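## Task

Get the foam block out of the top drawer of the narrow cabinet with three drawers and set it on the desk. At the finish every drawer in the room must be fully closed, each cabinet must still be roughly where it started, and the robot must not have fallen or be left leaning (either fails the task). Anything that stays in place only because the robot is holding it does not count.

## Robot and tools

Robot: a simulated Hello Robot Stretch 4. It has an omni-wheel base, a lift that rides up a mast, a single arm that telescopes forward, a wrist with yaw, pitch and roll, and a two-finger gripper. It stands about 1.6 m tall, and the edge of its base lies within 0.23 m of the base origin. Cameras: head_camera (pinhole, 420x560), head_left_camera and head_right_camera (fisheye, 420x672), and wrist_camera (pinhole, 616x392).

Frames: the base frame sits on the floor under the base centre, with x forward, y left and z up. hand_pose is reported in this frame and marks a point between the open fingertips. The printed value may be a little off. The odometry frame is the base frame as it was when the scene began. base_odometry comes from wheel rotation only, so wheel slip shows up as travel. Heading runs from -3.142 to 3.142 and is positive to the left.

execute_actions: pass "actions" as a list with either one action or none. An empty list only returns the current state and images. An action may hold "base", "joints" or both, plus optional "pace" and "contact_limits". Alternatively it may hold only {"end_of_arm": "enable_torque"}, which restarts wrist or gripper motors that shut themselves off. The base and joint motions in one action begin together but may finish at different times.
- "base" takes exactly one relative command, measured from where the base last reported itself. {"translate_m": d}: drive straight d metres, forward positive, range -2 to 2. {"strafe_m": d}: slide sideways d metres, left positive, range -2 to 2. {"rotate_rad": d}: turn in place d radians, counter-clockwise (left) positive, range -3.2 to 3.2.
- "joints" is one object of absolute targets, keyed by joint name. lift_m 0 to 1.2 m. arm_m 0 to 0.55 m of extension. wrist_yaw_rad -1.134 to 4.276: 0 points forward, positive turns left, 3.14 is folded back, and above 3.4 the arm may get in the way. wrist_pitch_rad -1.117 to 4.259: 0 is level, 1.57 points down. wrist_roll_rad -1.117 to 4.259: at 0 the fingers are at equal height, and positive rolls clockwise as seen from behind. gripper_m -0.038 to 0.141 is the gap between the fingertips, and below 0 the fingers press on each other. Tolerances for counting a joint as done: lift and arm ±0.004, yaw and roll ±0.02, pitch ±0.05, gripper ±0.004. A joint target outside its range is clipped and the result notes this. Any other bad value or unknown key rejects the whole call and nothing moves.
- "pace": "slow", "default", "fast" or "max". Base top speeds at these paces are 0.1, 0.3, 0.4 and 0.6 m/s and 1, 2, 3 and 4 rad/s. When the lift is above 0.2 m these are capped further, down to 0.3 m/s and 1 rad/s at a lift of 1.2.
- "contact_limits": only {"arm_m": x} is allowed, with x from 0 (lightest touch) to 0.75. It defaults to 0.5.
- "cameras": a list of camera names or "all". Omitting it or passing null also means all, and [] means none.
A single action lasts at most 15 s. A joint or the base that is not named in an action may keep pushing toward its earlier target without the status saying so. After a call reports a stop, any later execute_actions, wait or finished_scene calls in the same reply are skipped. A sensible first move to unfold the wrist: lift_m 0.4 with wrist_yaw_rad 0.

wait: {"seconds": 0 to 10}. Nothing new is commanded while the scene runs on, and it returns the same output as an empty action list. zoom_image: {"camera", "region": [x0,y0,x1,y1]} in pixels of that camera's latest full image, at most 504x504. finished_scene: {"scene": 1 or 2}. It cannot be undone, it reports whether the task succeeded, and it then loads the next task.

Result lines: base_status and joint_status describe how each motion ended. "done" for the base only means the wheels turned the commanded amount. "off_target" means it stopped short and may still be pushing. "contact_stop_at_<key>" means it hit something and the part goes slack, so a lift can sag under load and slack wheels can roll. "limit_stop_at_tilt" means a lean over 6 degrees, which leaves lift, arm and wheels slack until the lean eases. "limit_stop_at_own_body" means self-collision; it can happen with pitch below -0.2 together with roll below -0.4 or above 4. "torque_fault" means a wrist or gripper motor went limp and needs enable_torque. on_its_own lists what moved without being commanded, and "held at" shows a target, not the actual position. lidar_m gives 12 distances for 30-degree sectors: the 1st points ahead, then counter-clockwise, with the 4th left, 7th behind and 10th right. "-" means nothing seen or closer than 0.25 m. It misses clear objects and thin legs. wrist_depth_mm is a 7x7 grid of depths in mm (100 to 2000, with "-" for no value). turned_by_wheels vs turned_by_imu: a gap above about 0.1 rad points to a collision or slip. base_tilt is in degrees. motor_effort is a percent of maximum with the peak in brackets. Readings carry small constant offsets plus noise. For wheels, positive effort turns the base right.

Gripping: command a gap smaller than the object's width. Squeezing harder pulls the object toward the wrist. Neither the reading nor "done" shows that you are holding anything; look for a clear rise in gripper effort, or check the cameras. If the fingertips jam against a surface, raise the lift.

Avoid: drops, slams, hard pushes and torque faults. Do not turn or drive with more than 1 kg held at arm_m above 0.2, especially at fast paces, because the robot can tip. Keep pushes and pulls gentle and the gripper low, and use low contact limits when pulling drawers open or pushing them shut. Do not shove the cabinets. Close every drawer completely before finishing, and release the object so it rests on the desk by itself, with the mug standing upright and lowered gently.

Each tool is called after "Emit:" as name([rows], argument=value, ...), one row to a line, values as JSON.

## Session

Emit:
execute_actions(actions=[])

Scene clock: 0.00 s.
base_odometry: x=+0.000 y=+0.000 heading=+0.000 (m, m, rad; odometry frame)
turned_by_wheels: +0.000 (rad since the last result)
turned_by_imu: +0.000 (rad since the last result)
base_tilt: forward=+0.3 right=+0.1 (deg)
lidar_m: 1.77 1.41 1.22 1.64 1.99 2.07 2.19 1.53 1.55 2.06 1.98 2.11
base_status: not commanded
joint_positions: lift_m=+0.267 arm_m=+0.001 wrist_yaw_rad=+3.051 wrist_pitch_rad=+0.010 wrist_roll_rad=+0.011 gripper_m=+0.057
joint_status: not commanded
motor_effort: lift_m=+20 arm_m=-1 wrist_yaw_rad=+2 wrist_pitch_rad=-7 wrist_roll_rad=+0 gripper_m=-1 wheel_0=+0 wheel_1=-1 wheel_2=+0 (%)
hand_pose: x=-0.1075 y=+0.1132 z=+0.4419 quat_wxyz=(+0.045, -0.005, +0.006, +0.999) (m; base frame)
wrist_depth_mm: - 143 - - - - 1863 / - 130 - - - - 1808 / - 128 184 - - - 1863 / 116 141 237 - - - 1863 / 1708 - - - - - 1808 / 1756 1756 212 1983 1661 1983 1756 / 1160 1160 1138 156 1098 1205 1308
pictures: head_camera, head_left_camera, head_right_camera, wrist_camera
Images, in order (width x height): head_camera 420x560, head_left_camera 420x672, head_right_camera 420x672, wrist_camera 616x392.

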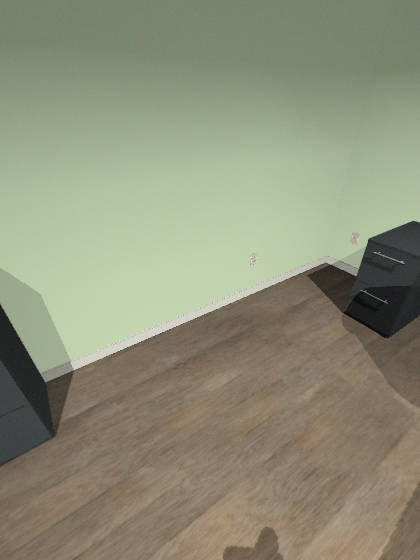

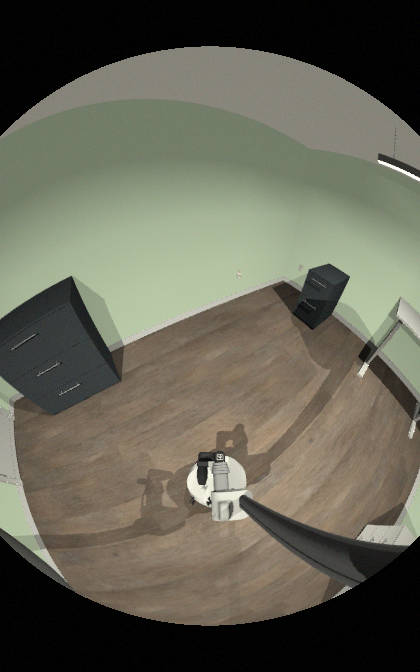

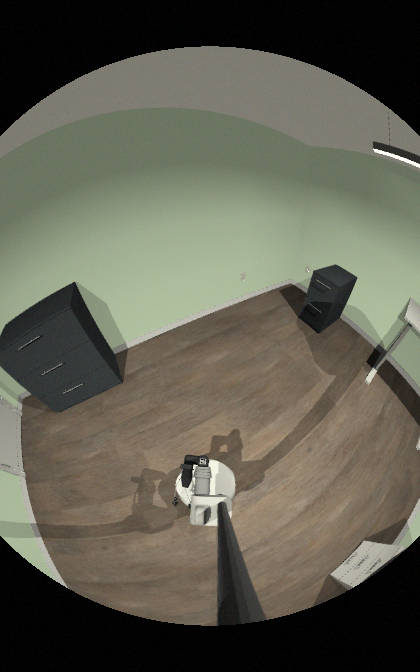

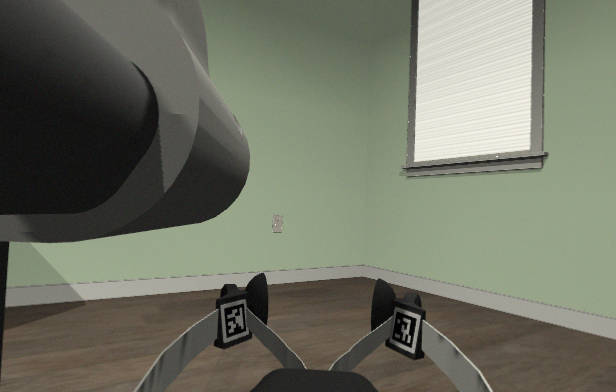

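Emit:
zoom_image(camera="head_right_camera", region=[260, 460, 420, 640])

Emit:
zoom_image(camera="head_left_camera", region=[0, 250, 200, 500])

Region (260, 460, 420, 640) of head_right_camera's 420x672 image, scaled by 2.800, with more detail than that image has.

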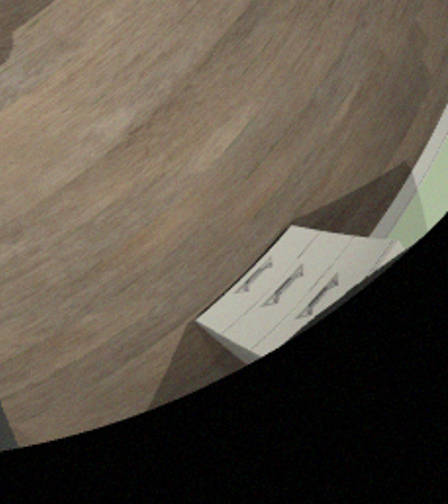

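Region (0, 250, 200, 500) of head_left_camera's 420x672 image, scaled by 2.016, with more detail than that image has; it fills the left 403 columns of this view, and the rest is white.

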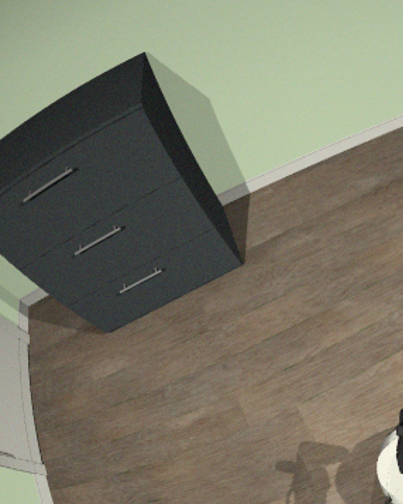

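Emit:
execute_actions([
  {"base": {"rotate_rad": -2.3}, "joints": {"lift_m": 0.4, "wrist_yaw_rad": 0}, "pace": "fast"},
])

Scene clock: 7.33 s.
base_odometry: x=+0.000 y=+0.000 heading=-2.300 (m, m, rad; odometry frame)
turned_by_wheels: -2.300 (rad since the last result)
turned_by_imu: -2.259 (rad since the last result)
base_tilt: forward=+0.3 right=+0.1 (deg)
lidar_m: 1.49 2.19 1.92 2.09 1.93 1.68 1.23 1.40 2.03 2.04 2.35 2.03
base_status: done
joint_positions: lift_m=+0.400 arm_m=+0.001 wrist_yaw_rad=+0.000 wrist_pitch_rad=+0.010 wrist_roll_rad=+0.011 gripper_m=+0.057
joint_status: all done
motor_effort: lift_m=+21(28) arm_m=-1(1) wrist_yaw_rad=+0(4) wrist_pitch_rad=-6(7) wrist_roll_rad=+0(0) gripper_m=-3(3) wheel_0=-1(10) wheel_1=-1(9) wheel_2=-1(11) (%)
hand_pose: x=+0.4604 y=-0.0873 z=+0.5751 quat_wxyz=(+1.000, +0.005, +0.005, +0.000) (m; base frame)
wrist_depth_mm: - - - 1983 1808 1708 1618 / - - - - 1808 1661 1576 / - - - 1983 1808 1708 1576 / - - - 1921 1808 1708 1576 / - - - 1336 1708 1618 1576 / - - 211 1366 1397 1708 1576 / 1430 1464 1397 156 1336 1464 1537
pictures: head_camera, head_left_camera, head_right_camera, wrist_camera
Images, in order (width x height): head_camera 420x560, head_left_camera 420x672, head_right_camera 420x672, wrist_camera 616x392.

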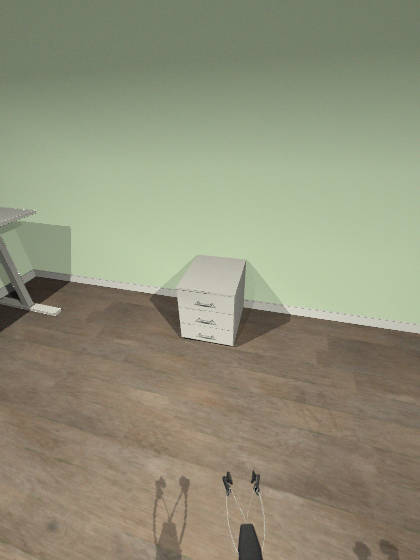

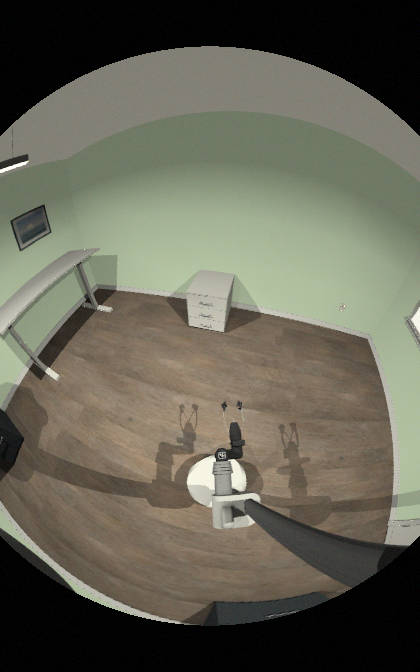

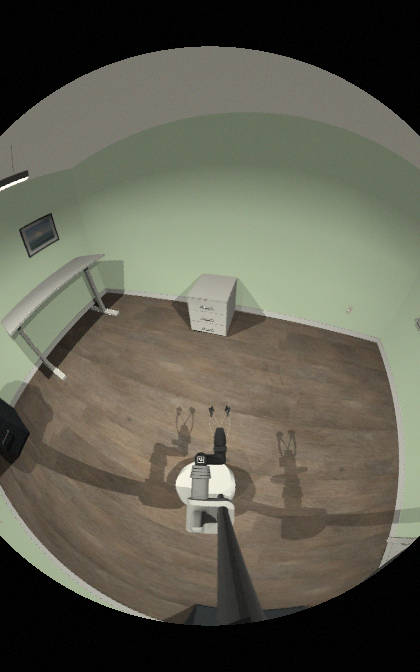

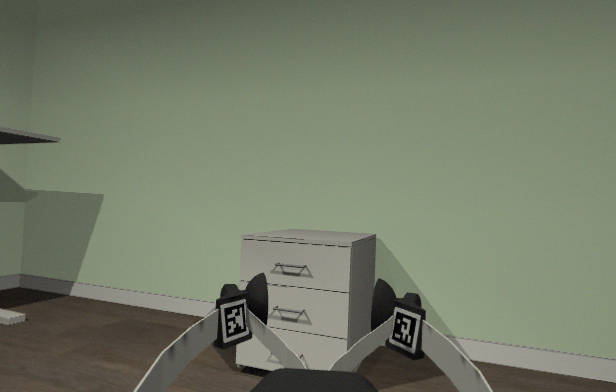

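Emit:
zoom_image(camera="head_camera", region=[140, 230, 300, 370])

Emit:
zoom_image(camera="wrist_camera", region=[200, 200, 440, 392])

Region (140, 230, 300, 370) of head_camera's 420x560 image, scaled by 3.150, with more detail than that image has; it fills the top 441 rows of this view, and the rest is white.

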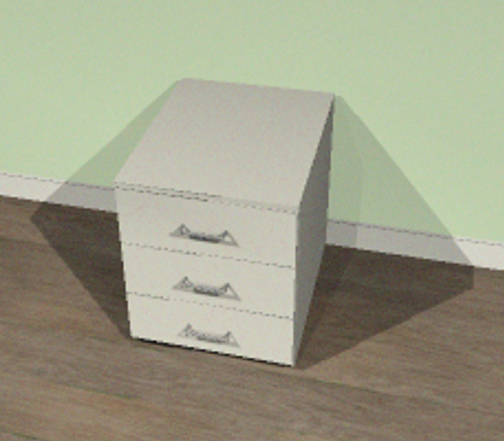

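Region (200, 200, 440, 392) of wrist_camera's 616x392 image, scaled by 2.100; it fills the top 403 rows of this view, and the rest is white.

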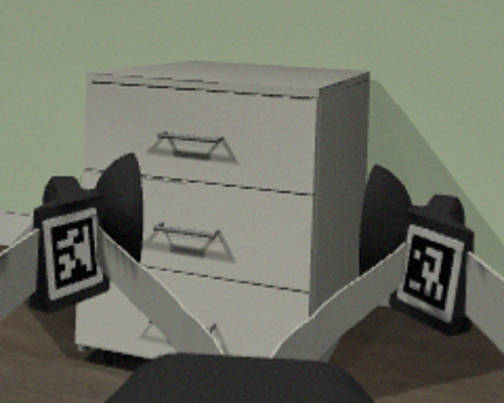

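Emit:
execute_actions([
  {"base": {"rotate_rad": -0.29}, "joints": {"lift_m": 0.2, "wrist_roll_rad": 1.57, "gripper_m": 0.08}, "pace": "fast"},
], cameras=[])

Emit:
execute_actions([
  {"base": {"strafe_m": 0.52}, "pace": "fast"},
], cameras=["head_camera", "wrist_camera"])

Scene clock: 24.17 s.
base_odometry: x=+0.000 y=+0.000 heading=-2.590 (m, m, rad; odometry frame)
turned_by_wheels: -0.290 (rad since the last result)
turned_by_imu: -0.286 (rad since the last result)
base_tilt: forward=+0.3 right=+0.1 (deg)
lidar_m: 1.50 1.53 2.01 1.91 2.07 1.75 1.26 1.25 1.68 2.00 2.08 2.12
base_status: done
joint_positions: lift_m=+0.200 arm_m=+0.001 wrist_yaw_rad=+0.000 wrist_pitch_rad=+0.010 wrist_roll_rad=+1.570 gripper_m=+0.080
joint_status: all done
motor_effort: lift_m=+18(20) arm_m=-1(1) wrist_yaw_rad=+0(0) wrist_pitch_rad=-7(7) wrist_roll_rad=+1(4) gripper_m=+0(1) wheel_0=+0(7) wheel_1=-1(8) wheel_2=+0(7) (%)
hand_pose: x=+0.4603 y=-0.0874 z=+0.3754 quat_wxyz=(+0.707, +0.707, +0.004, -0.004) (m; base frame)
wrist_depth_mm: 1863 1983 1863 1863 1808 931 603 / 1983 1921 1921 1921 1863 917 597 / 1863 1921 1863 1863 1863 904 585 / 1921 1863 1863 1808 1863 878 585 / 1921 1921 1863 1863 1863 854 569 / 1863 1863 213 1537 1255 778 569 / 1921 1863 1756 707 1281 732 564
pictures: none
No camera images: the call's "cameras" was empty. Leave "cameras" out to get every camera's image.

Scene clock: 26.70 s.
base_odometry: x=+0.272 y=-0.443 heading=-2.590 (m, m, rad; odometry frame)
turned_by_wheels: +0.000 (rad since the last result)
turned_by_imu: +0.000 (rad since the last result)
base_tilt: forward=+0.3 right=+0.1 (deg)
lidar_m: 1.46 1.98 1.46 1.41 1.59 1.76 1.67 1.49 1.71 2.53 2.65 2.10
base_status: done
joint_positions: lift_m=+0.200 arm_m=+0.001 wrist_yaw_rad=+0.000 wrist_pitch_rad=+0.010 wrist_roll_rad=+1.570 gripper_m=+0.080
joint_status: not commanded
motor_effort: lift_m=+18(18) arm_m=-1(1) wrist_yaw_rad=+1(0) wrist_pitch_rad=-7(6) wrist_roll_rad=+2(2) gripper_m=-1(2) wheel_0=+1(9) wheel_1=+1(12) wheel_2=-1(1) (%)
hand_pose: x=+0.4603 y=-0.0874 z=+0.3754 quat_wxyz=(+0.707, +0.707, +0.004, -0.004) (m; base frame)
wrist_depth_mm: 1863 1983 1921 1921 1863 917 603 / 1921 1863 1863 1863 1863 904 597 / 1921 1921 1808 1863 1808 891 591 / 1921 1921 1863 1281 1281 904 580 / 1921 1863 1808 1255 1255 854 574 / 1921 1863 213 1921 1281 798 564 / 1808 1863 1808 991 1308 723 559
pictures: head_camera, wrist_camera
Images, in order (width x height): head_camera 420x560, wrist_camera 616x392.

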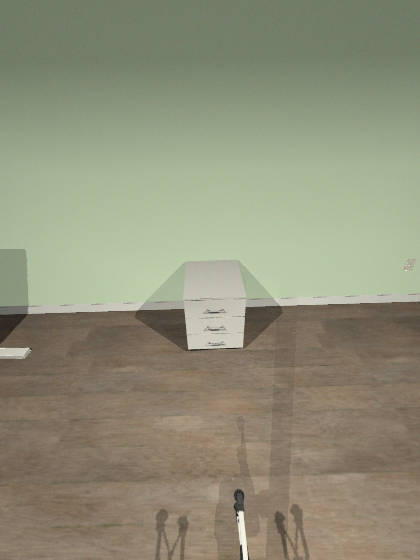

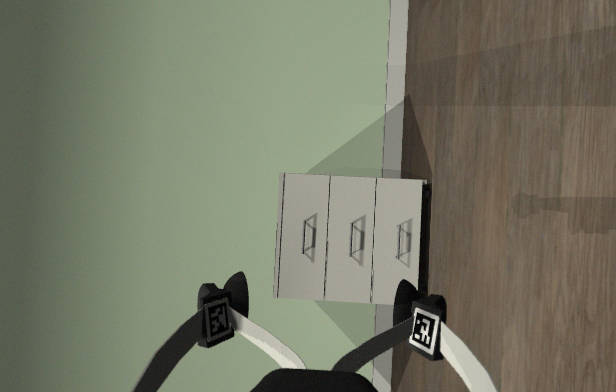

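Emit:
zoom_image(camera="head_camera", region=[150, 240, 290, 370])

Emit:
zoom_image(camera="wrist_camera", region=[240, 140, 480, 340])

Region (150, 240, 290, 370) of head_camera's 420x560 image, scaled by 3.600, with more detail than that image has; it fills the top 468 rows of this view, and the rest is white.

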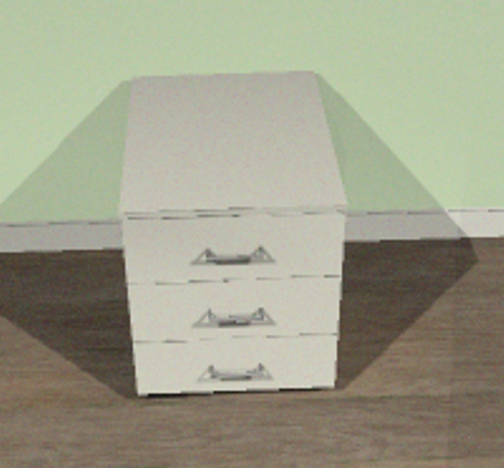

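Region (240, 140, 480, 340) of wrist_camera's 616x392 image, scaled by 2.100.

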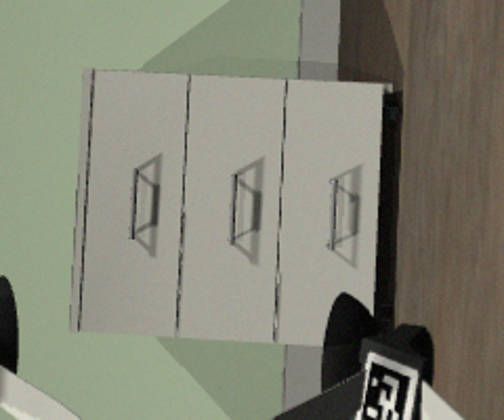

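Emit:
execute_actions([
  {"base": {"translate_m": 0.58}, "joints": {"arm_m": 0.22}, "pace": "fast"},
], cameras=["head_camera", "wrist_camera"])

Scene clock: 47.10 s.
base_odometry: x=-0.222 y=-0.747 heading=-2.590 (m, m, rad; odometry frame)
turned_by_wheels: +0.000 (rad since the last result)
turned_by_imu: -0.001 (rad since the last result)
base_tilt: forward=+0.3 right=+0.1 (deg)
lidar_m: 0.87 1.49 1.41 1.39 1.49 2.08 2.24 2.01 2.66 2.54 2.13 1.52
base_status: done
joint_positions: lift_m=+0.200 arm_m=+0.219 wrist_yaw_rad=+0.000 wrist_pitch_rad=+0.010 wrist_roll_rad=+1.570 gripper_m=+0.080
joint_status: all done
motor_effort: lift_m=+17(18) arm_m=+6(6) wrist_yaw_rad=+0(2) wrist_pitch_rad=-6(6) wrist_roll_rad=+1(1) gripper_m=-3(0) wheel_0=+0(7) wheel_1=-1(6) wheel_2=+0(10) (%)
hand_pose: x=+0.6783 y=-0.0874 z=+0.3754 quat_wxyz=(+0.707, +0.707, +0.004, -0.004) (m; base frame)
wrist_depth_mm: 1078 1098 1042 1060 1025 917 603 / 1060 1060 1060 1042 1025 904 591 / 1060 1060 1042 469 473 466 477 / 1060 1042 473 466 462 462 462 / 1042 1042 473 469 466 462 459 / 1042 1042 213 466 469 459 455 / 1042 1025 466 310 455 455 459
pictures: head_camera, wrist_camera
Images, in order (width x height): head_camera 420x560, wrist_camera 616x392.

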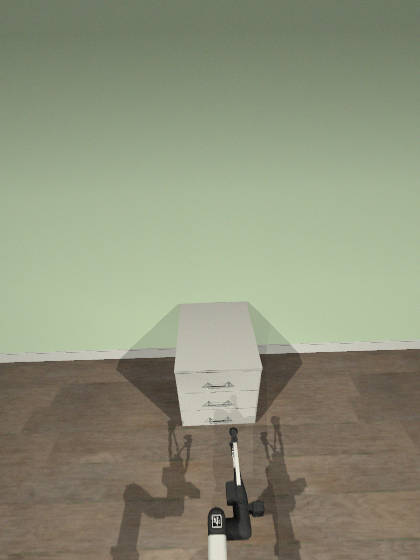

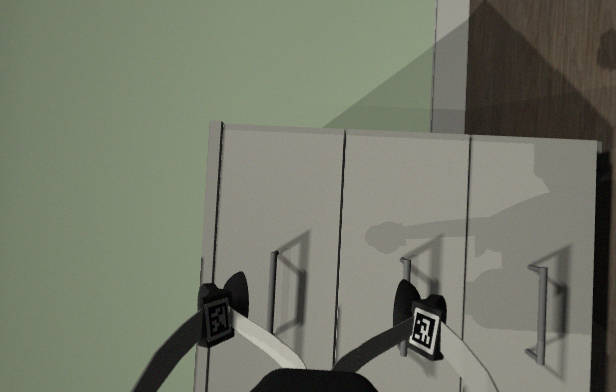

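Emit:
execute_actions([
  {"base": {"strafe_m": 0.06}, "joints": {"arm_m": 0.33, "lift_m": 0.255}},
], cameras=["head_camera", "wrist_camera"])

Scene clock: 65.80 s.
base_odometry: x=-0.190 y=-0.798 heading=-2.590 (m, m, rad; odometry frame)
turned_by_wheels: +0.000 (rad since the last result)
turned_by_imu: +0.000 (rad since the last result)
base_tilt: forward=+0.3 right=+0.1 (deg)
lidar_m: 0.85 1.48 1.39 1.33 1.40 1.98 2.25 2.03 2.54 2.58 2.12 0.94
base_status: done
joint_positions: lift_m=+0.255 arm_m=+0.329 wrist_yaw_rad=+0.000 wrist_pitch_rad=+0.010 wrist_roll_rad=+1.570 gripper_m=+0.080
joint_status: all done
motor_effort: lift_m=+22(26) arm_m=+6(7) wrist_yaw_rad=+1(2) wrist_pitch_rad=-5(6) wrist_roll_rad=+1(1) gripper_m=-2(5) wheel_0=+2(6) wheel_1=+0(8) wheel_2=+1(1) (%)
hand_pose: x=+0.7883 y=-0.0874 z=+0.4300 quat_wxyz=(+0.707, +0.707, +0.004, -0.004) (m; base frame)
wrist_depth_mm: 946 946 946 931 931 904 683 / 946 931 931 362 362 357 357 / 931 946 917 362 357 353 351 / 946 946 917 357 353 353 351 / 931 931 917 355 353 353 351 / 931 931 213 353 351 351 347 / 931 946 357 254 351 345 343
pictures: head_camera, wrist_camera
Images, in order (width x height): head_camera 420x560, wrist_camera 616x392.

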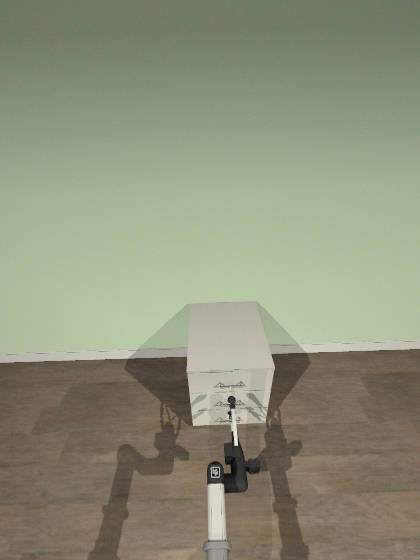

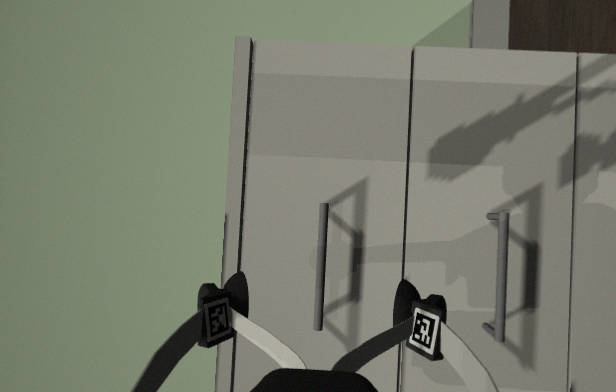

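Emit:
execute_actions([
  {"joints": {"arm_m": 0.42, "gripper_m": 0.05}, "contact_limits": {"arm_m": 0.2}},
], cameras=["head_camera", "wrist_camera"])

Scene clock: 72.97 s.
base_odometry: x=-0.190 y=-0.798 heading=-2.590 (m, m, rad; odometry frame)
turned_by_wheels: +0.000 (rad since the last result)
turned_by_imu: -0.001 (rad since the last result)
base_tilt: forward=+0.3 right=+0.1 (deg)
lidar_m: 0.88 1.50 1.37 1.33 1.41 2.00 2.25 2.02 2.52 2.57 2.08 0.94
base_status: not commanded
joint_positions: lift_m=+0.255 arm_m=+0.419 wrist_yaw_rad=+0.000 wrist_pitch_rad=+0.010 wrist_roll_rad=+1.570 gripper_m=+0.050
joint_status: all done
motor_effort: lift_m=+23(22) arm_m=+6(6) wrist_yaw_rad=+2(1) wrist_pitch_rad=-5(5) wrist_roll_rad=+1(1) gripper_m=-3(2) wheel_0=+2(2) wheel_1=+0(1) wheel_2=+1(1) (%)
contact_limits: arm_m 0.2
hand_pose: x=+0.8783 y=-0.0874 z=+0.4300 quat_wxyz=(+0.707, +0.707, +0.004, -0.004) (m; base frame)
wrist_depth_mm: 878 866 274 272 268 267 266 / 854 854 272 270 271 266 264 / 866 854 272 270 266 266 264 / 842 842 270 268 266 264 262 / 842 842 268 265 267 263 262 / 842 831 217 263 211 262 260 / 842 842 264 234 260 258 258
pictures: head_camera, wrist_camera
Images, in order (width x height): head_camera 420x560, wrist_camera 616x392.

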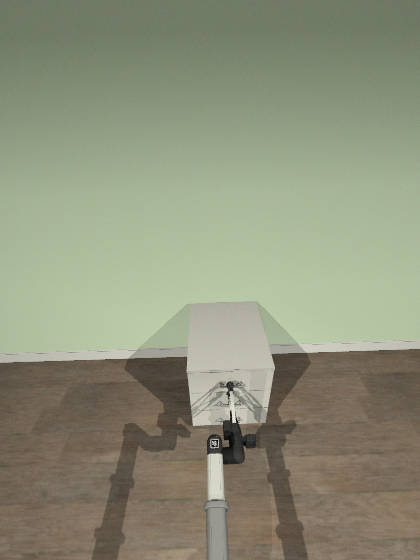

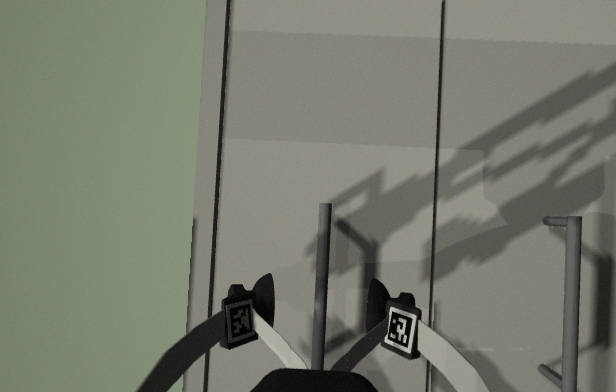

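Emit:
zoom_image(camera="head_camera", region=[180, 350, 290, 450])

Emit:
zoom_image(camera="wrist_camera", region=[190, 180, 450, 392])

Region (180, 350, 290, 450) of head_camera's 420x560 image, scaled by 4.582, with more detail than that image has; it fills the top 458 rows of this view, and the rest is white.

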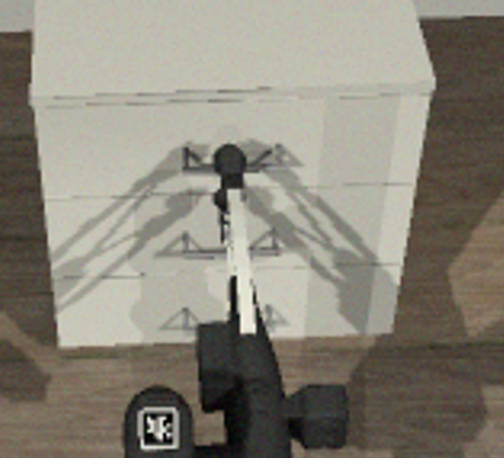

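Region (190, 180, 450, 392) of wrist_camera's 616x392 image, scaled by 1.938; it fills the top 411 rows of this view, and the rest is white.

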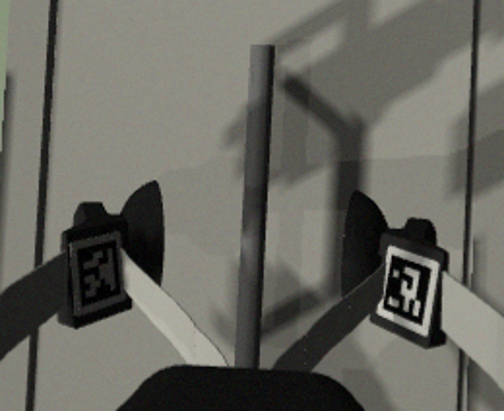

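Emit:
execute_actions([
  {"joints": {"arm_m": 0.430, "gripper_m": -0.015}, "contact_limits": {"arm_m": 0.2}},
], cameras=["head_camera", "wrist_camera"])

Scene clock: 79.97 s.
base_odometry: x=-0.190 y=-0.798 heading=-2.590 (m, m, rad; odometry frame)
turned_by_wheels: +0.000 (rad since the last result)
turned_by_imu: -0.001 (rad since the last result)
base_tilt: forward=+0.4 right=+0.1 (deg)
lidar_m: 0.87 1.49 1.37 1.33 1.41 1.99 2.25 2.03 2.50 2.59 2.09 0.92
base_status: not commanded
joint_positions: lift_m=+0.255 arm_m=+0.429 wrist_yaw_rad=+0.001 wrist_pitch_rad=+0.010 wrist_roll_rad=+1.570 gripper_m=-0.015
joint_status: all done
motor_effort: lift_m=+22(22) arm_m=+5(6) wrist_yaw_rad=-1(1) wrist_pitch_rad=-7(7) wrist_roll_rad=+0(1) gripper_m=-14(12) wheel_0=+2(2) wheel_1=-1(0) wheel_2=+1(1) (%)
contact_limits: arm_m 0.2
hand_pose: x=+0.8885 y=-0.0872 z=+0.4300 quat_wxyz=(+0.707, +0.707, +0.004, -0.003) (m; base frame)
wrist_depth_mm: 854 831 264 259 257 258 255 / 842 842 262 258 256 256 255 / 842 842 258 257 254 255 254 / 854 831 256 256 254 253 252 / 842 831 257 253 252 252 250 / 831 831 257 206 250 252 251 / 820 831 253 213 180 249 250
pictures: head_camera, wrist_camera
Images, in order (width x height): head_camera 420x560, wrist_camera 616x392.

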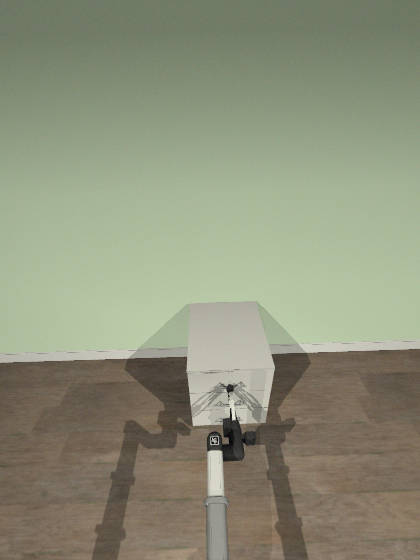

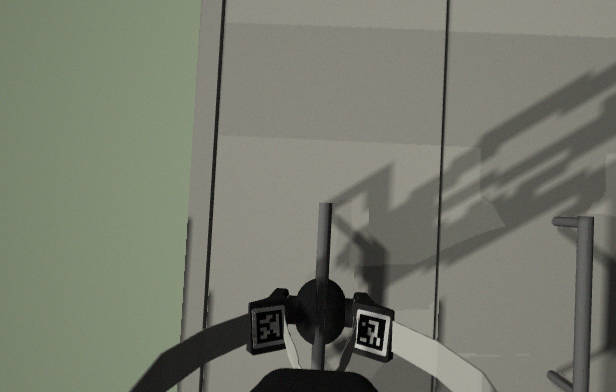

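Emit:
zoom_image(camera="wrist_camera", region=[230, 240, 410, 392])

Region (230, 240, 410, 392) of wrist_camera's 616x392 image, scaled by 2.800; it fills the top 426 rows of this view, and the rest is white.

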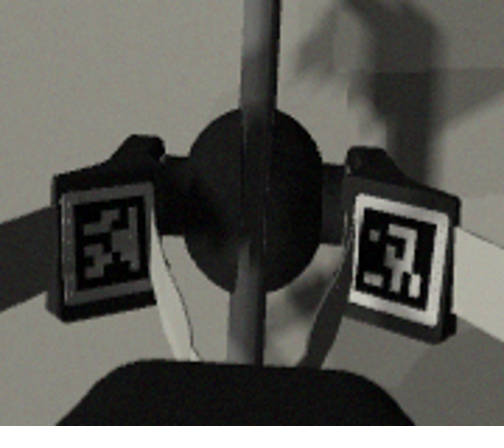

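Emit:
execute_actions([
  {"joints": {"arm_m": 0.30}, "pace": "slow", "contact_limits": {"arm_m": 0.3}},
], cameras=["head_camera", "wrist_camera"])

Scene clock: 86.67 s.
base_odometry: x=-0.190 y=-0.798 heading=-2.590 (m, m, rad; odometry frame)
turned_by_wheels: +0.000 (rad since the last result)
turned_by_imu: -0.001 (rad since the last result)
base_tilt: forward=+0.4 right=+0.1 (deg)
lidar_m: 0.74 1.50 1.40 1.33 1.40 1.96 2.24 2.02 2.50 2.58 2.07 0.79
base_status: not commanded
joint_positions: lift_m=+0.255 arm_m=+0.301 wrist_yaw_rad=-0.002 wrist_pitch_rad=+0.011 wrist_roll_rad=+1.570 gripper_m=-0.015
joint_status: all done
motor_effort: lift_m=+22(22) arm_m=-7(9) wrist_yaw_rad=+7(6) wrist_pitch_rad=-7(7) wrist_roll_rad=+0(0) gripper_m=-11(12) wheel_0=+1(2) wheel_1=+0(0) wheel_2=+1(1) (%)
contact_limits: arm_m 0.3
hand_pose: x=+0.7604 y=-0.0879 z=+0.4299 quat_wxyz=(+0.707, +0.707, +0.003, -0.004) (m; base frame)
wrist_depth_mm: 991 976 976 259 257 931 683 / 976 976 960 258 257 387 384 / 1008 976 258 256 255 384 382 / 976 976 257 255 254 382 379 / 976 960 256 254 253 377 375 / 960 960 254 204 250 375 377 / 960 960 252 203 182 373 373
pictures: head_camera, wrist_camera
Images, in order (width x height): head_camera 420x560, wrist_camera 616x392.

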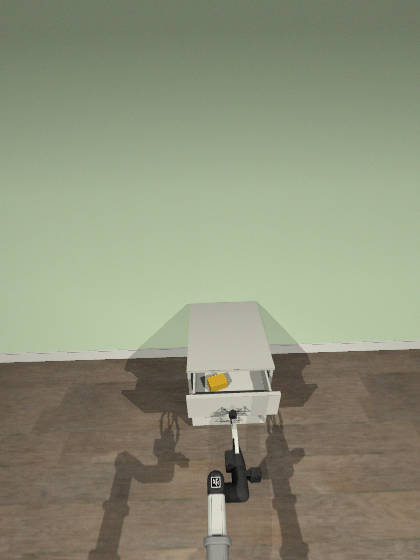

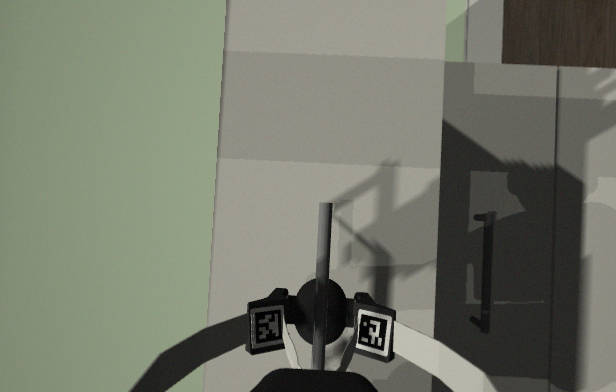

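Emit:
execute_actions([
  {"joints": {"arm_m": 0.16}, "contact_limits": {"arm_m": 0.3}},
], cameras=["head_camera"])

Emit:
zoom_image(camera="head_camera", region=[160, 350, 310, 490])

Scene clock: 91.63 s.
base_odometry: x=-0.190 y=-0.798 heading=-2.590 (m, m, rad; odometry frame)
turned_by_wheels: +0.000 (rad since the last result)
turned_by_imu: -0.001 (rad since the last result)
base_tilt: forward=+0.3 right=+0.1 (deg)
lidar_m: 0.60 1.52 1.38 1.32 1.40 1.97 2.25 2.03 2.54 2.57 2.11 0.66
base_status: not commanded
joint_positions: lift_m=+0.255 arm_m=+0.161 wrist_yaw_rad=-0.005 wrist_pitch_rad=+0.011 wrist_roll_rad=+1.570 gripper_m=-0.015
joint_status: all done
on_its_own: wrist_yaw_rad is at rest, and its effort (+15) is outside its rest range (-13 to +13)
motor_effort: lift_m=+22(22) arm_m=-6(9) wrist_yaw_rad=+15(15) wrist_pitch_rad=-8(8) wrist_roll_rad=+1(1) gripper_m=-11(14) wheel_0=+0(1) wheel_1=+0(0) wheel_2=-1(1) (%)
contact_limits: arm_m 0.3
hand_pose: x=+0.6201 y=-0.0888 z=+0.4298 quat_wxyz=(+0.707, +0.707, +0.002, -0.006) (m; base frame)
wrist_depth_mm: 1138 1138 1118 260 257 1042 691 / 1118 1118 1098 258 256 960 676 / 1118 1138 259 258 255 521 517 / 1118 1118 257 255 253 517 517 / 1118 1138 256 254 252 517 512 / 1098 1078 254 204 250 517 508 / 1078 1098 251 203 216 508 512
pictures: head_camera
Images, in order (width x height): head_camera 420x560.

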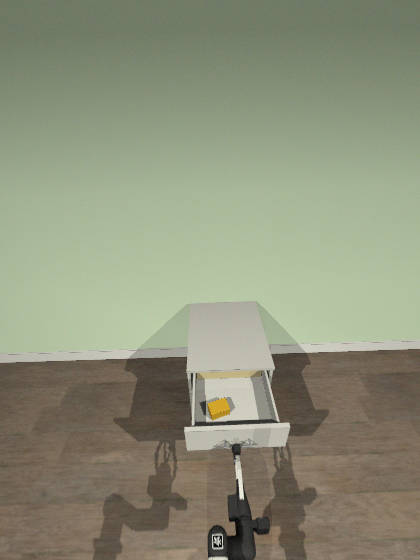

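Region (160, 350, 310, 490) of head_camera's 420x560 image, scaled by 3.360, with more detail than that image has; it fills the top 470 rows of this view, and the rest is white.

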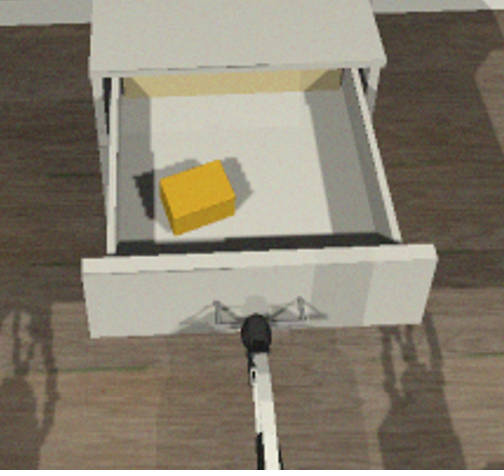

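Emit:
execute_actions([
  {"joints": {"gripper_m": 0.05}, "pace": "fast"},
], cameras=[])

Emit:
execute_actions([
  {"joints": {"arm_m": 0.11}, "pace": "fast"},
], cameras=[])

Emit:
execute_actions([
  {"base": {"strafe_m": 0.06}, "joints": {"lift_m": 0.68, "wrist_pitch_rad": 1.57, "wrist_roll_rad": 1.2, "gripper_m": 0.1}, "pace": "fast"},
], cameras=["head_camera", "wrist_camera"])

Scene clock: 108.90 s.
base_odometry: x=-0.190 y=-0.798 heading=-2.590 (m, m, rad; odometry frame)
turned_by_wheels: +0.000 (rad since the last result)
turned_by_imu: +0.000 (rad since the last result)
base_tilt: forward=+0.3 right=+0.1 (deg)
lidar_m: 0.62 1.49 1.40 1.32 1.42 1.95 2.23 2.02 2.50 2.57 2.07 0.67
base_status: not commanded
joint_positions: lift_m=+0.255 arm_m=+0.161 wrist_yaw_rad=+0.000 wrist_pitch_rad=+0.011 wrist_roll_rad=+1.570 gripper_m=+0.050
joint_status: all done
motor_effort: lift_m=+22(22) arm_m=-6(6) wrist_yaw_rad=+2(14) wrist_pitch_rad=-6(8) wrist_roll_rad=+1(1) gripper_m=-2(11) wheel_0=+0(0) wheel_1=+0(0) wheel_2=+0(1) (%)
hand_pose: x=+0.6204 y=-0.0875 z=+0.4299 quat_wxyz=(+0.707, +0.707, +0.004, -0.004) (m; base frame)
wrist_depth_mm: 1118 1118 1118 263 260 1042 683 / 1138 1138 1118 260 259 960 661 / 1138 1138 263 259 257 521 521 / 1118 1118 260 258 255 517 512 / 1118 1098 258 256 256 517 512 / 1098 1098 219 255 213 517 512 / 1118 1098 256 223 252 512 512
pictures: none
No camera images: the call's "cameras" was empty. Leave "cameras" out to get every camera's image.

Scene clock: 109.77 s.
base_odometry: x=-0.190 y=-0.798 heading=-2.590 (m, m, rad; odometry frame)
turned_by_wheels: +0.000 (rad since the last result)
turned_by_imu: +0.000 (rad since the last result)
base_tilt: forward=+0.4 right=+0.1 (deg)
lidar_m: 0.62 1.51 1.38 1.33 1.41 1.96 2.23 2.04 2.54 2.57 2.07 0.65
base_status: not commanded
joint_positions: lift_m=+0.255 arm_m=+0.111 wrist_yaw_rad=+0.000 wrist_pitch_rad=+0.011 wrist_roll_rad=+1.570 gripper_m=+0.050
joint_status: all done
motor_effort: lift_m=+22(22) arm_m=-6(4) wrist_yaw_rad=+2(2) wrist_pitch_rad=-6(7) wrist_roll_rad=+1(1) gripper_m=-3(2) wheel_0=+0(0) wheel_1=+0(0) wheel_2=+0(0) (%)
hand_pose: x=+0.5705 y=-0.0874 z=+0.4300 quat_wxyz=(+0.707, +0.707, +0.004, -0.004) (m; base frame)
wrist_depth_mm: 1205 1160 1160 314 310 1060 683 / 1160 1160 1138 312 309 1025 683 / 1182 1138 1160 310 307 574 569 / 1182 1138 1160 307 307 569 564 / 1160 1160 1138 307 306 564 564 / 1160 1138 218 304 213 564 564 / 1138 1138 307 287 303 564 554
pictures: none
No camera images: the call's "cameras" was empty. Leave "cameras" out to get every camera's image.

Scene clock: 111.90 s.
base_odometry: x=-0.159 y=-0.849 heading=-2.590 (m, m, rad; odometry frame)
turned_by_wheels: +0.000 (rad since the last result)
turned_by_imu: +0.000 (rad since the last result)
base_tilt: forward=+0.3 right=+0.0 (deg)
lidar_m: 0.61 1.51 1.34 1.26 1.35 1.92 2.24 2.02 2.50 2.63 2.12 0.66
base_status: done
joint_positions: lift_m=+0.680 arm_m=+0.111 wrist_yaw_rad=+0.000 wrist_pitch_rad=+1.570 wrist_roll_rad=+1.200 gripper_m=+0.100
joint_status: all done
motor_effort: lift_m=+21(24) arm_m=-6(6) wrist_yaw_rad=+0(2) wrist_pitch_rad=+2(3) wrist_roll_rad=-1(4) gripper_m=-1(5) wheel_0=+2(10) wheel_1=+1(11) wheel_2=+1(4) (%)
hand_pose: x=+0.2822 y=-0.0874 z=+0.5696 quat_wxyz=(+0.584, +0.400, +0.583, -0.399) (m; base frame)
wrist_depth_mm: 387 831 820 809 798 788 778 / 427 820 809 809 809 798 788 / 831 820 809 809 798 788 768 / 820 809 798 798 778 778 778 / 820 820 798 788 732 585 768 / 809 809 211 778 574 559 564 / 798 798 788 151 569 554 554
pictures: head_camera, wrist_camera
Images, in order (width x height): head_camera 420x560, wrist_camera 616x392.

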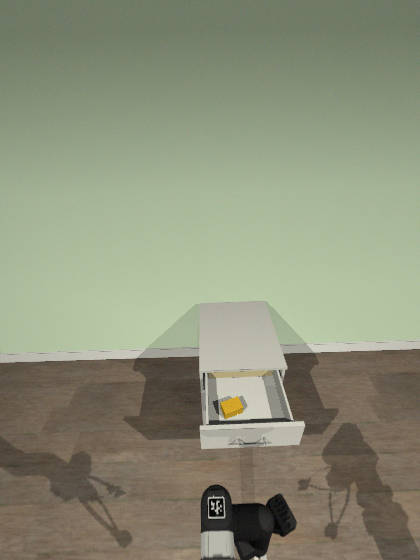

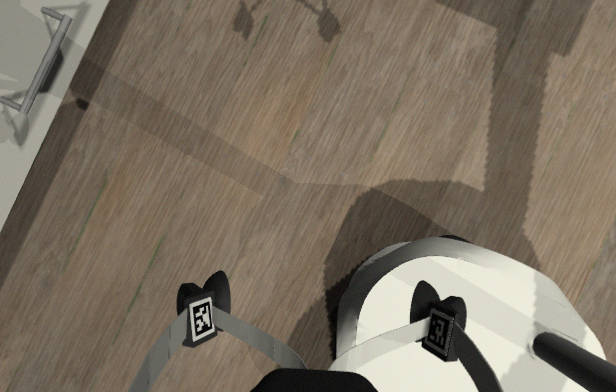

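Emit:
execute_actions([
  {"base": {"translate_m": 0.15}, "joints": {"arm_m": 0.47}, "pace": "fast"},
], cameras=["head_camera", "wrist_camera"])

Scene clock: 138.27 s.
base_odometry: x=-0.286 y=-0.928 heading=-2.590 (m, m, rad; odometry frame)
turned_by_wheels: +0.000 (rad since the last result)
turned_by_imu: -0.001 (rad since the last result)
base_tilt: forward=+0.3 right=+0.1 (deg)
lidar_m: 0.48 1.33 1.32 1.27 1.34 1.97 2.40 2.17 2.77 2.63 1.86 0.48
base_status: done
joint_positions: lift_m=+0.680 arm_m=+0.469 wrist_yaw_rad=+0.000 wrist_pitch_rad=+1.570 wrist_roll_rad=+1.200 gripper_m=+0.100
joint_status: all done
motor_effort: lift_m=+21(22) arm_m=+6(7) wrist_yaw_rad=+0(1) wrist_pitch_rad=+2(2) wrist_roll_rad=+0(1) gripper_m=+0(1) wheel_0=-1(8) wheel_1=+0(6) wheel_2=+0(12) (%)
hand_pose: x=+0.6401 y=-0.0874 z=+0.5696 quat_wxyz=(+0.584, +0.399, +0.583, -0.399) (m; base frame)
wrist_depth_mm: 285 283 279 424 366 798 778 / 283 281 279 427 418 384 329 / 282 279 427 424 421 415 298 / 281 278 421 418 418 384 535 / 279 277 421 375 415 330 768 / 276 336 212 415 413 285 768 / 276 359 353 150 336 278 640
pictures: head_camera, wrist_camera
Images, in order (width x height): head_camera 420x560, wrist_camera 616x392.

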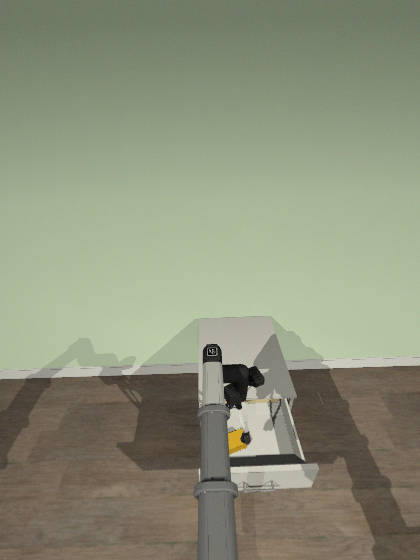

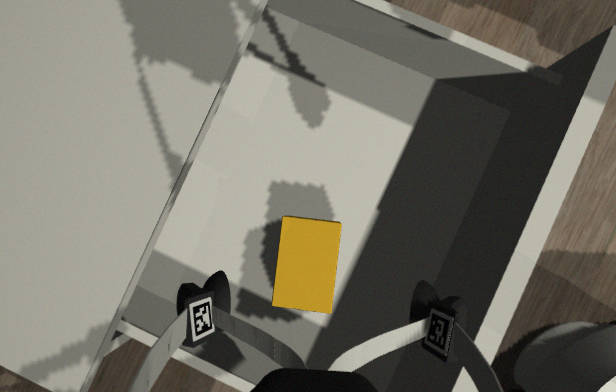

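Emit:
execute_actions([
  {"joints": {"arm_m": 0.485, "wrist_roll_rad": 1.28, "lift_m": 0.517}},
], cameras=["head_camera", "wrist_camera"])

Scene clock: 153.93 s.
base_odometry: x=-0.286 y=-0.928 heading=-2.590 (m, m, rad; odometry frame)
turned_by_wheels: +0.000 (rad since the last result)
turned_by_imu: -0.001 (rad since the last result)
base_tilt: forward=+0.4 right=+0.0 (deg)
lidar_m: 0.48 1.35 1.31 1.26 1.35 1.93 2.38 2.20 2.79 2.63 1.92 0.48
base_status: not commanded
joint_positions: lift_m=+0.517 arm_m=+0.484 wrist_yaw_rad=+0.000 wrist_pitch_rad=+1.570 wrist_roll_rad=+1.280 gripper_m=+0.100
joint_status: all done
motor_effort: lift_m=+17(21) arm_m=+6(7) wrist_yaw_rad=+0(0) wrist_pitch_rad=+0(1) wrist_roll_rad=+1(3) gripper_m=+1(4) wheel_0=-1(1) wheel_1=+0(0) wheel_2=+0(0) (%)
hand_pose: x=+0.6550 y=-0.0874 z=+0.4070 quat_wxyz=(+0.568, +0.422, +0.567, -0.422) (m; base frame)
wrist_depth_mm: 114 256 263 262 260 256 253 / 119 264 263 259 256 255 252 / 127 264 262 258 255 254 250 / 231 262 258 257 255 251 250 / 247 260 258 211 253 250 248 / 259 257 211 208 208 249 231 / 256 257 254 151 249 247 214
pictures: head_camera, wrist_camera
Images, in order (width x height): head_camera 420x560, wrist_camera 616x392.

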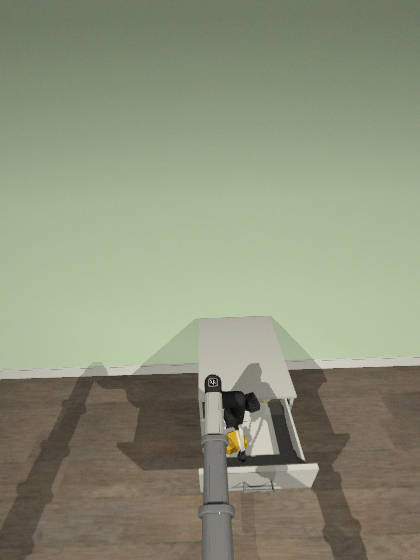

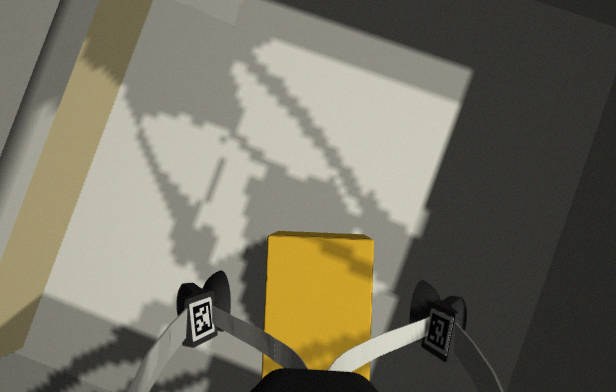

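Emit:
execute_actions([
  {"joints": {"gripper_m": 0.025}},
], cameras=["wrist_camera"])

Scene clock: 160.53 s.
base_odometry: x=-0.286 y=-0.928 heading=-2.590 (m, m, rad; odometry frame)
turned_by_wheels: +0.000 (rad since the last result)
turned_by_imu: -0.001 (rad since the last result)
base_tilt: forward=+0.3 right=+0.1 (deg)
lidar_m: 0.47 1.34 1.31 1.27 1.33 1.95 2.39 2.18 2.78 2.63 1.89 0.49
base_status: not commanded
joint_positions: lift_m=+0.517 arm_m=+0.484 wrist_yaw_rad=+0.000 wrist_pitch_rad=+1.570 wrist_roll_rad=+1.280 gripper_m=+0.025
joint_status: all done
motor_effort: lift_m=+17(17) arm_m=+6(6) wrist_yaw_rad=+1(0) wrist_pitch_rad=+1(1) wrist_roll_rad=+2(2) gripper_m=-13(16) wheel_0=-1(1) wheel_1=+0(0) wheel_2=+0(0) (%)
hand_pose: x=+0.6551 y=-0.0874 z=+0.4070 quat_wxyz=(+0.568, +0.422, +0.567, -0.422) (m; base frame)
wrist_depth_mm: 114 255 264 260 258 254 253 / 119 265 262 258 257 254 253 / 127 264 260 258 256 253 251 / 231 263 259 257 255 251 249 / 249 260 258 201 252 250 249 / 260 258 202 201 199 250 231 / 256 256 253 198 198 234 214
pictures: wrist_camera
Images, in order (width x height): wrist_camera 616x392.

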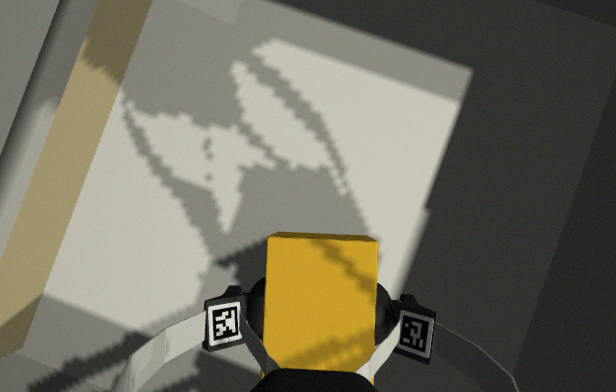

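Emit:
execute_actions([
  {"joints": {"lift_m": 0.67}, "pace": "fast"},
], cameras=["wrist_camera"])

Emit:
execute_actions([
  {"joints": {"arm_m": 0.13, "wrist_pitch_rad": 0.0, "wrist_yaw_rad": 1.85, "wrist_roll_rad": 0.0}, "pace": "fast"},
], cameras=["head_camera", "wrist_camera", "head_left_camera"])

Scene clock: 184.13 s.
base_odometry: x=-0.286 y=-0.928 heading=-2.590 (m, m, rad; odometry frame)
turned_by_wheels: +0.000 (rad since the last result)
turned_by_imu: -0.001 (rad since the last result)
base_tilt: forward=+0.3 right=+0.0 (deg)
lidar_m: 0.46 1.34 1.33 1.28 1.36 1.93 2.40 2.18 2.79 2.64 1.87 0.47
base_status: not commanded
joint_positions: lift_m=+0.670 arm_m=+0.484 wrist_yaw_rad=+0.000 wrist_pitch_rad=+1.570 wrist_roll_rad=+1.280 gripper_m=+0.025
joint_status: all done
motor_effort: lift_m=+22(23) arm_m=+6(6) wrist_yaw_rad=+1(0) wrist_pitch_rad=+2(2) wrist_roll_rad=+1(1) gripper_m=-16(13) wheel_0=-1(1) wheel_1=+0(0) wheel_2=+0(0) (%)
hand_pose: x=+0.6551 y=-0.0874 z=+0.5595 quat_wxyz=(+0.568, +0.422, +0.567, -0.422) (m; base frame)
wrist_depth_mm: 273 271 270 410 353 778 768 / 274 270 268 415 410 397 320 / 272 268 415 413 407 402 296 / 270 266 413 410 404 397 282 / 268 265 413 200 404 351 768 / 266 265 202 199 198 306 723 / 265 263 329 198 198 267 634
pictures: wrist_camera
Images, in order (width x height): wrist_camera 616x392.

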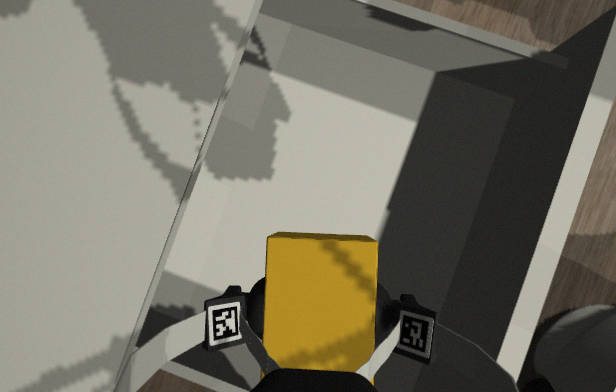

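Scene clock: 185.97 s.
base_odometry: x=-0.286 y=-0.928 heading=-2.590 (m, m, rad; odometry frame)
turned_by_wheels: +0.000 (rad since the last result)
turned_by_imu: +0.000 (rad since the last result)
base_tilt: forward=+0.3 right=+0.1 (deg)
lidar_m: 0.48 1.32 1.31 1.25 1.34 1.93 2.41 2.19 2.78 2.64 1.86 0.49
base_status: not commanded
joint_positions: lift_m=+0.670 arm_m=+0.131 wrist_yaw_rad=+1.850 wrist_pitch_rad=+0.003 wrist_roll_rad=+0.000 gripper_m=+0.025
joint_status: all done
motor_effort: lift_m=+23(22) arm_m=-6(7) wrist_yaw_rad=+2(6) wrist_pitch_rad=-8(12) wrist_roll_rad=-1(5) gripper_m=-14(14) wheel_0=-1(1) wheel_1=+0(0) wheel_2=+0(0) (%)
hand_pose: x=+0.3066 y=+0.3014 z=+0.8470 quat_wxyz=(+0.602, -0.001, +0.001, +0.799) (m; base frame)
wrist_depth_mm: - - - - - 1863 1756 / - - - - - 1808 1756 / - - - - 1983 1921 1808 / - - - - 1983 1863 1708 / 1863 - - 202 - 1863 1661 / 1863 - 202 200 198 1921 1618 / 1863 1921 1921 198 198 1708 1708
pictures: head_camera, head_left_camera, wrist_camera
Images, in order (width x height): head_camera 420x560, head_left_camera 420x672, wrist_camera 616x392.

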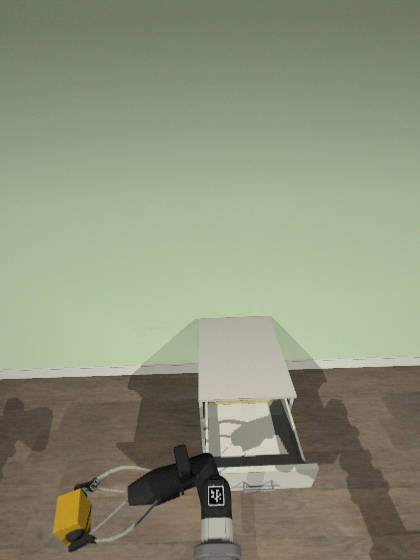

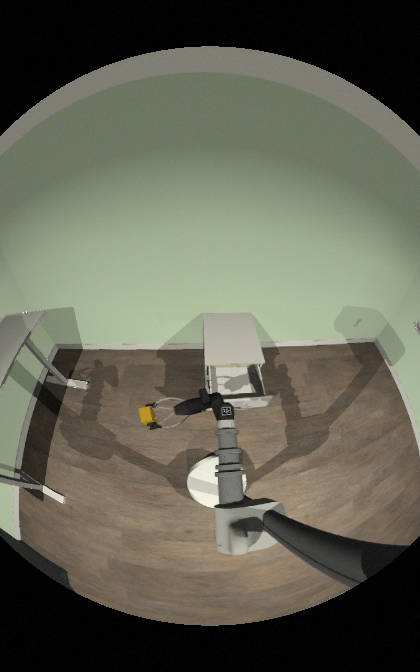

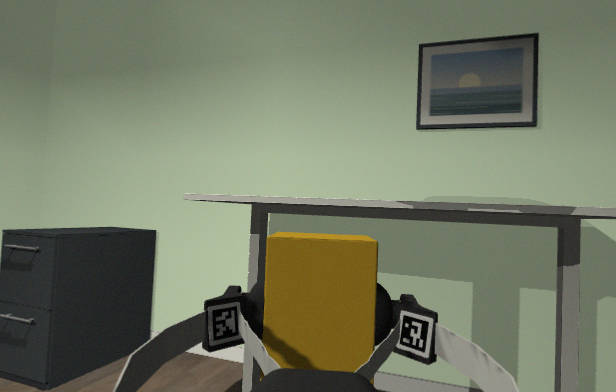

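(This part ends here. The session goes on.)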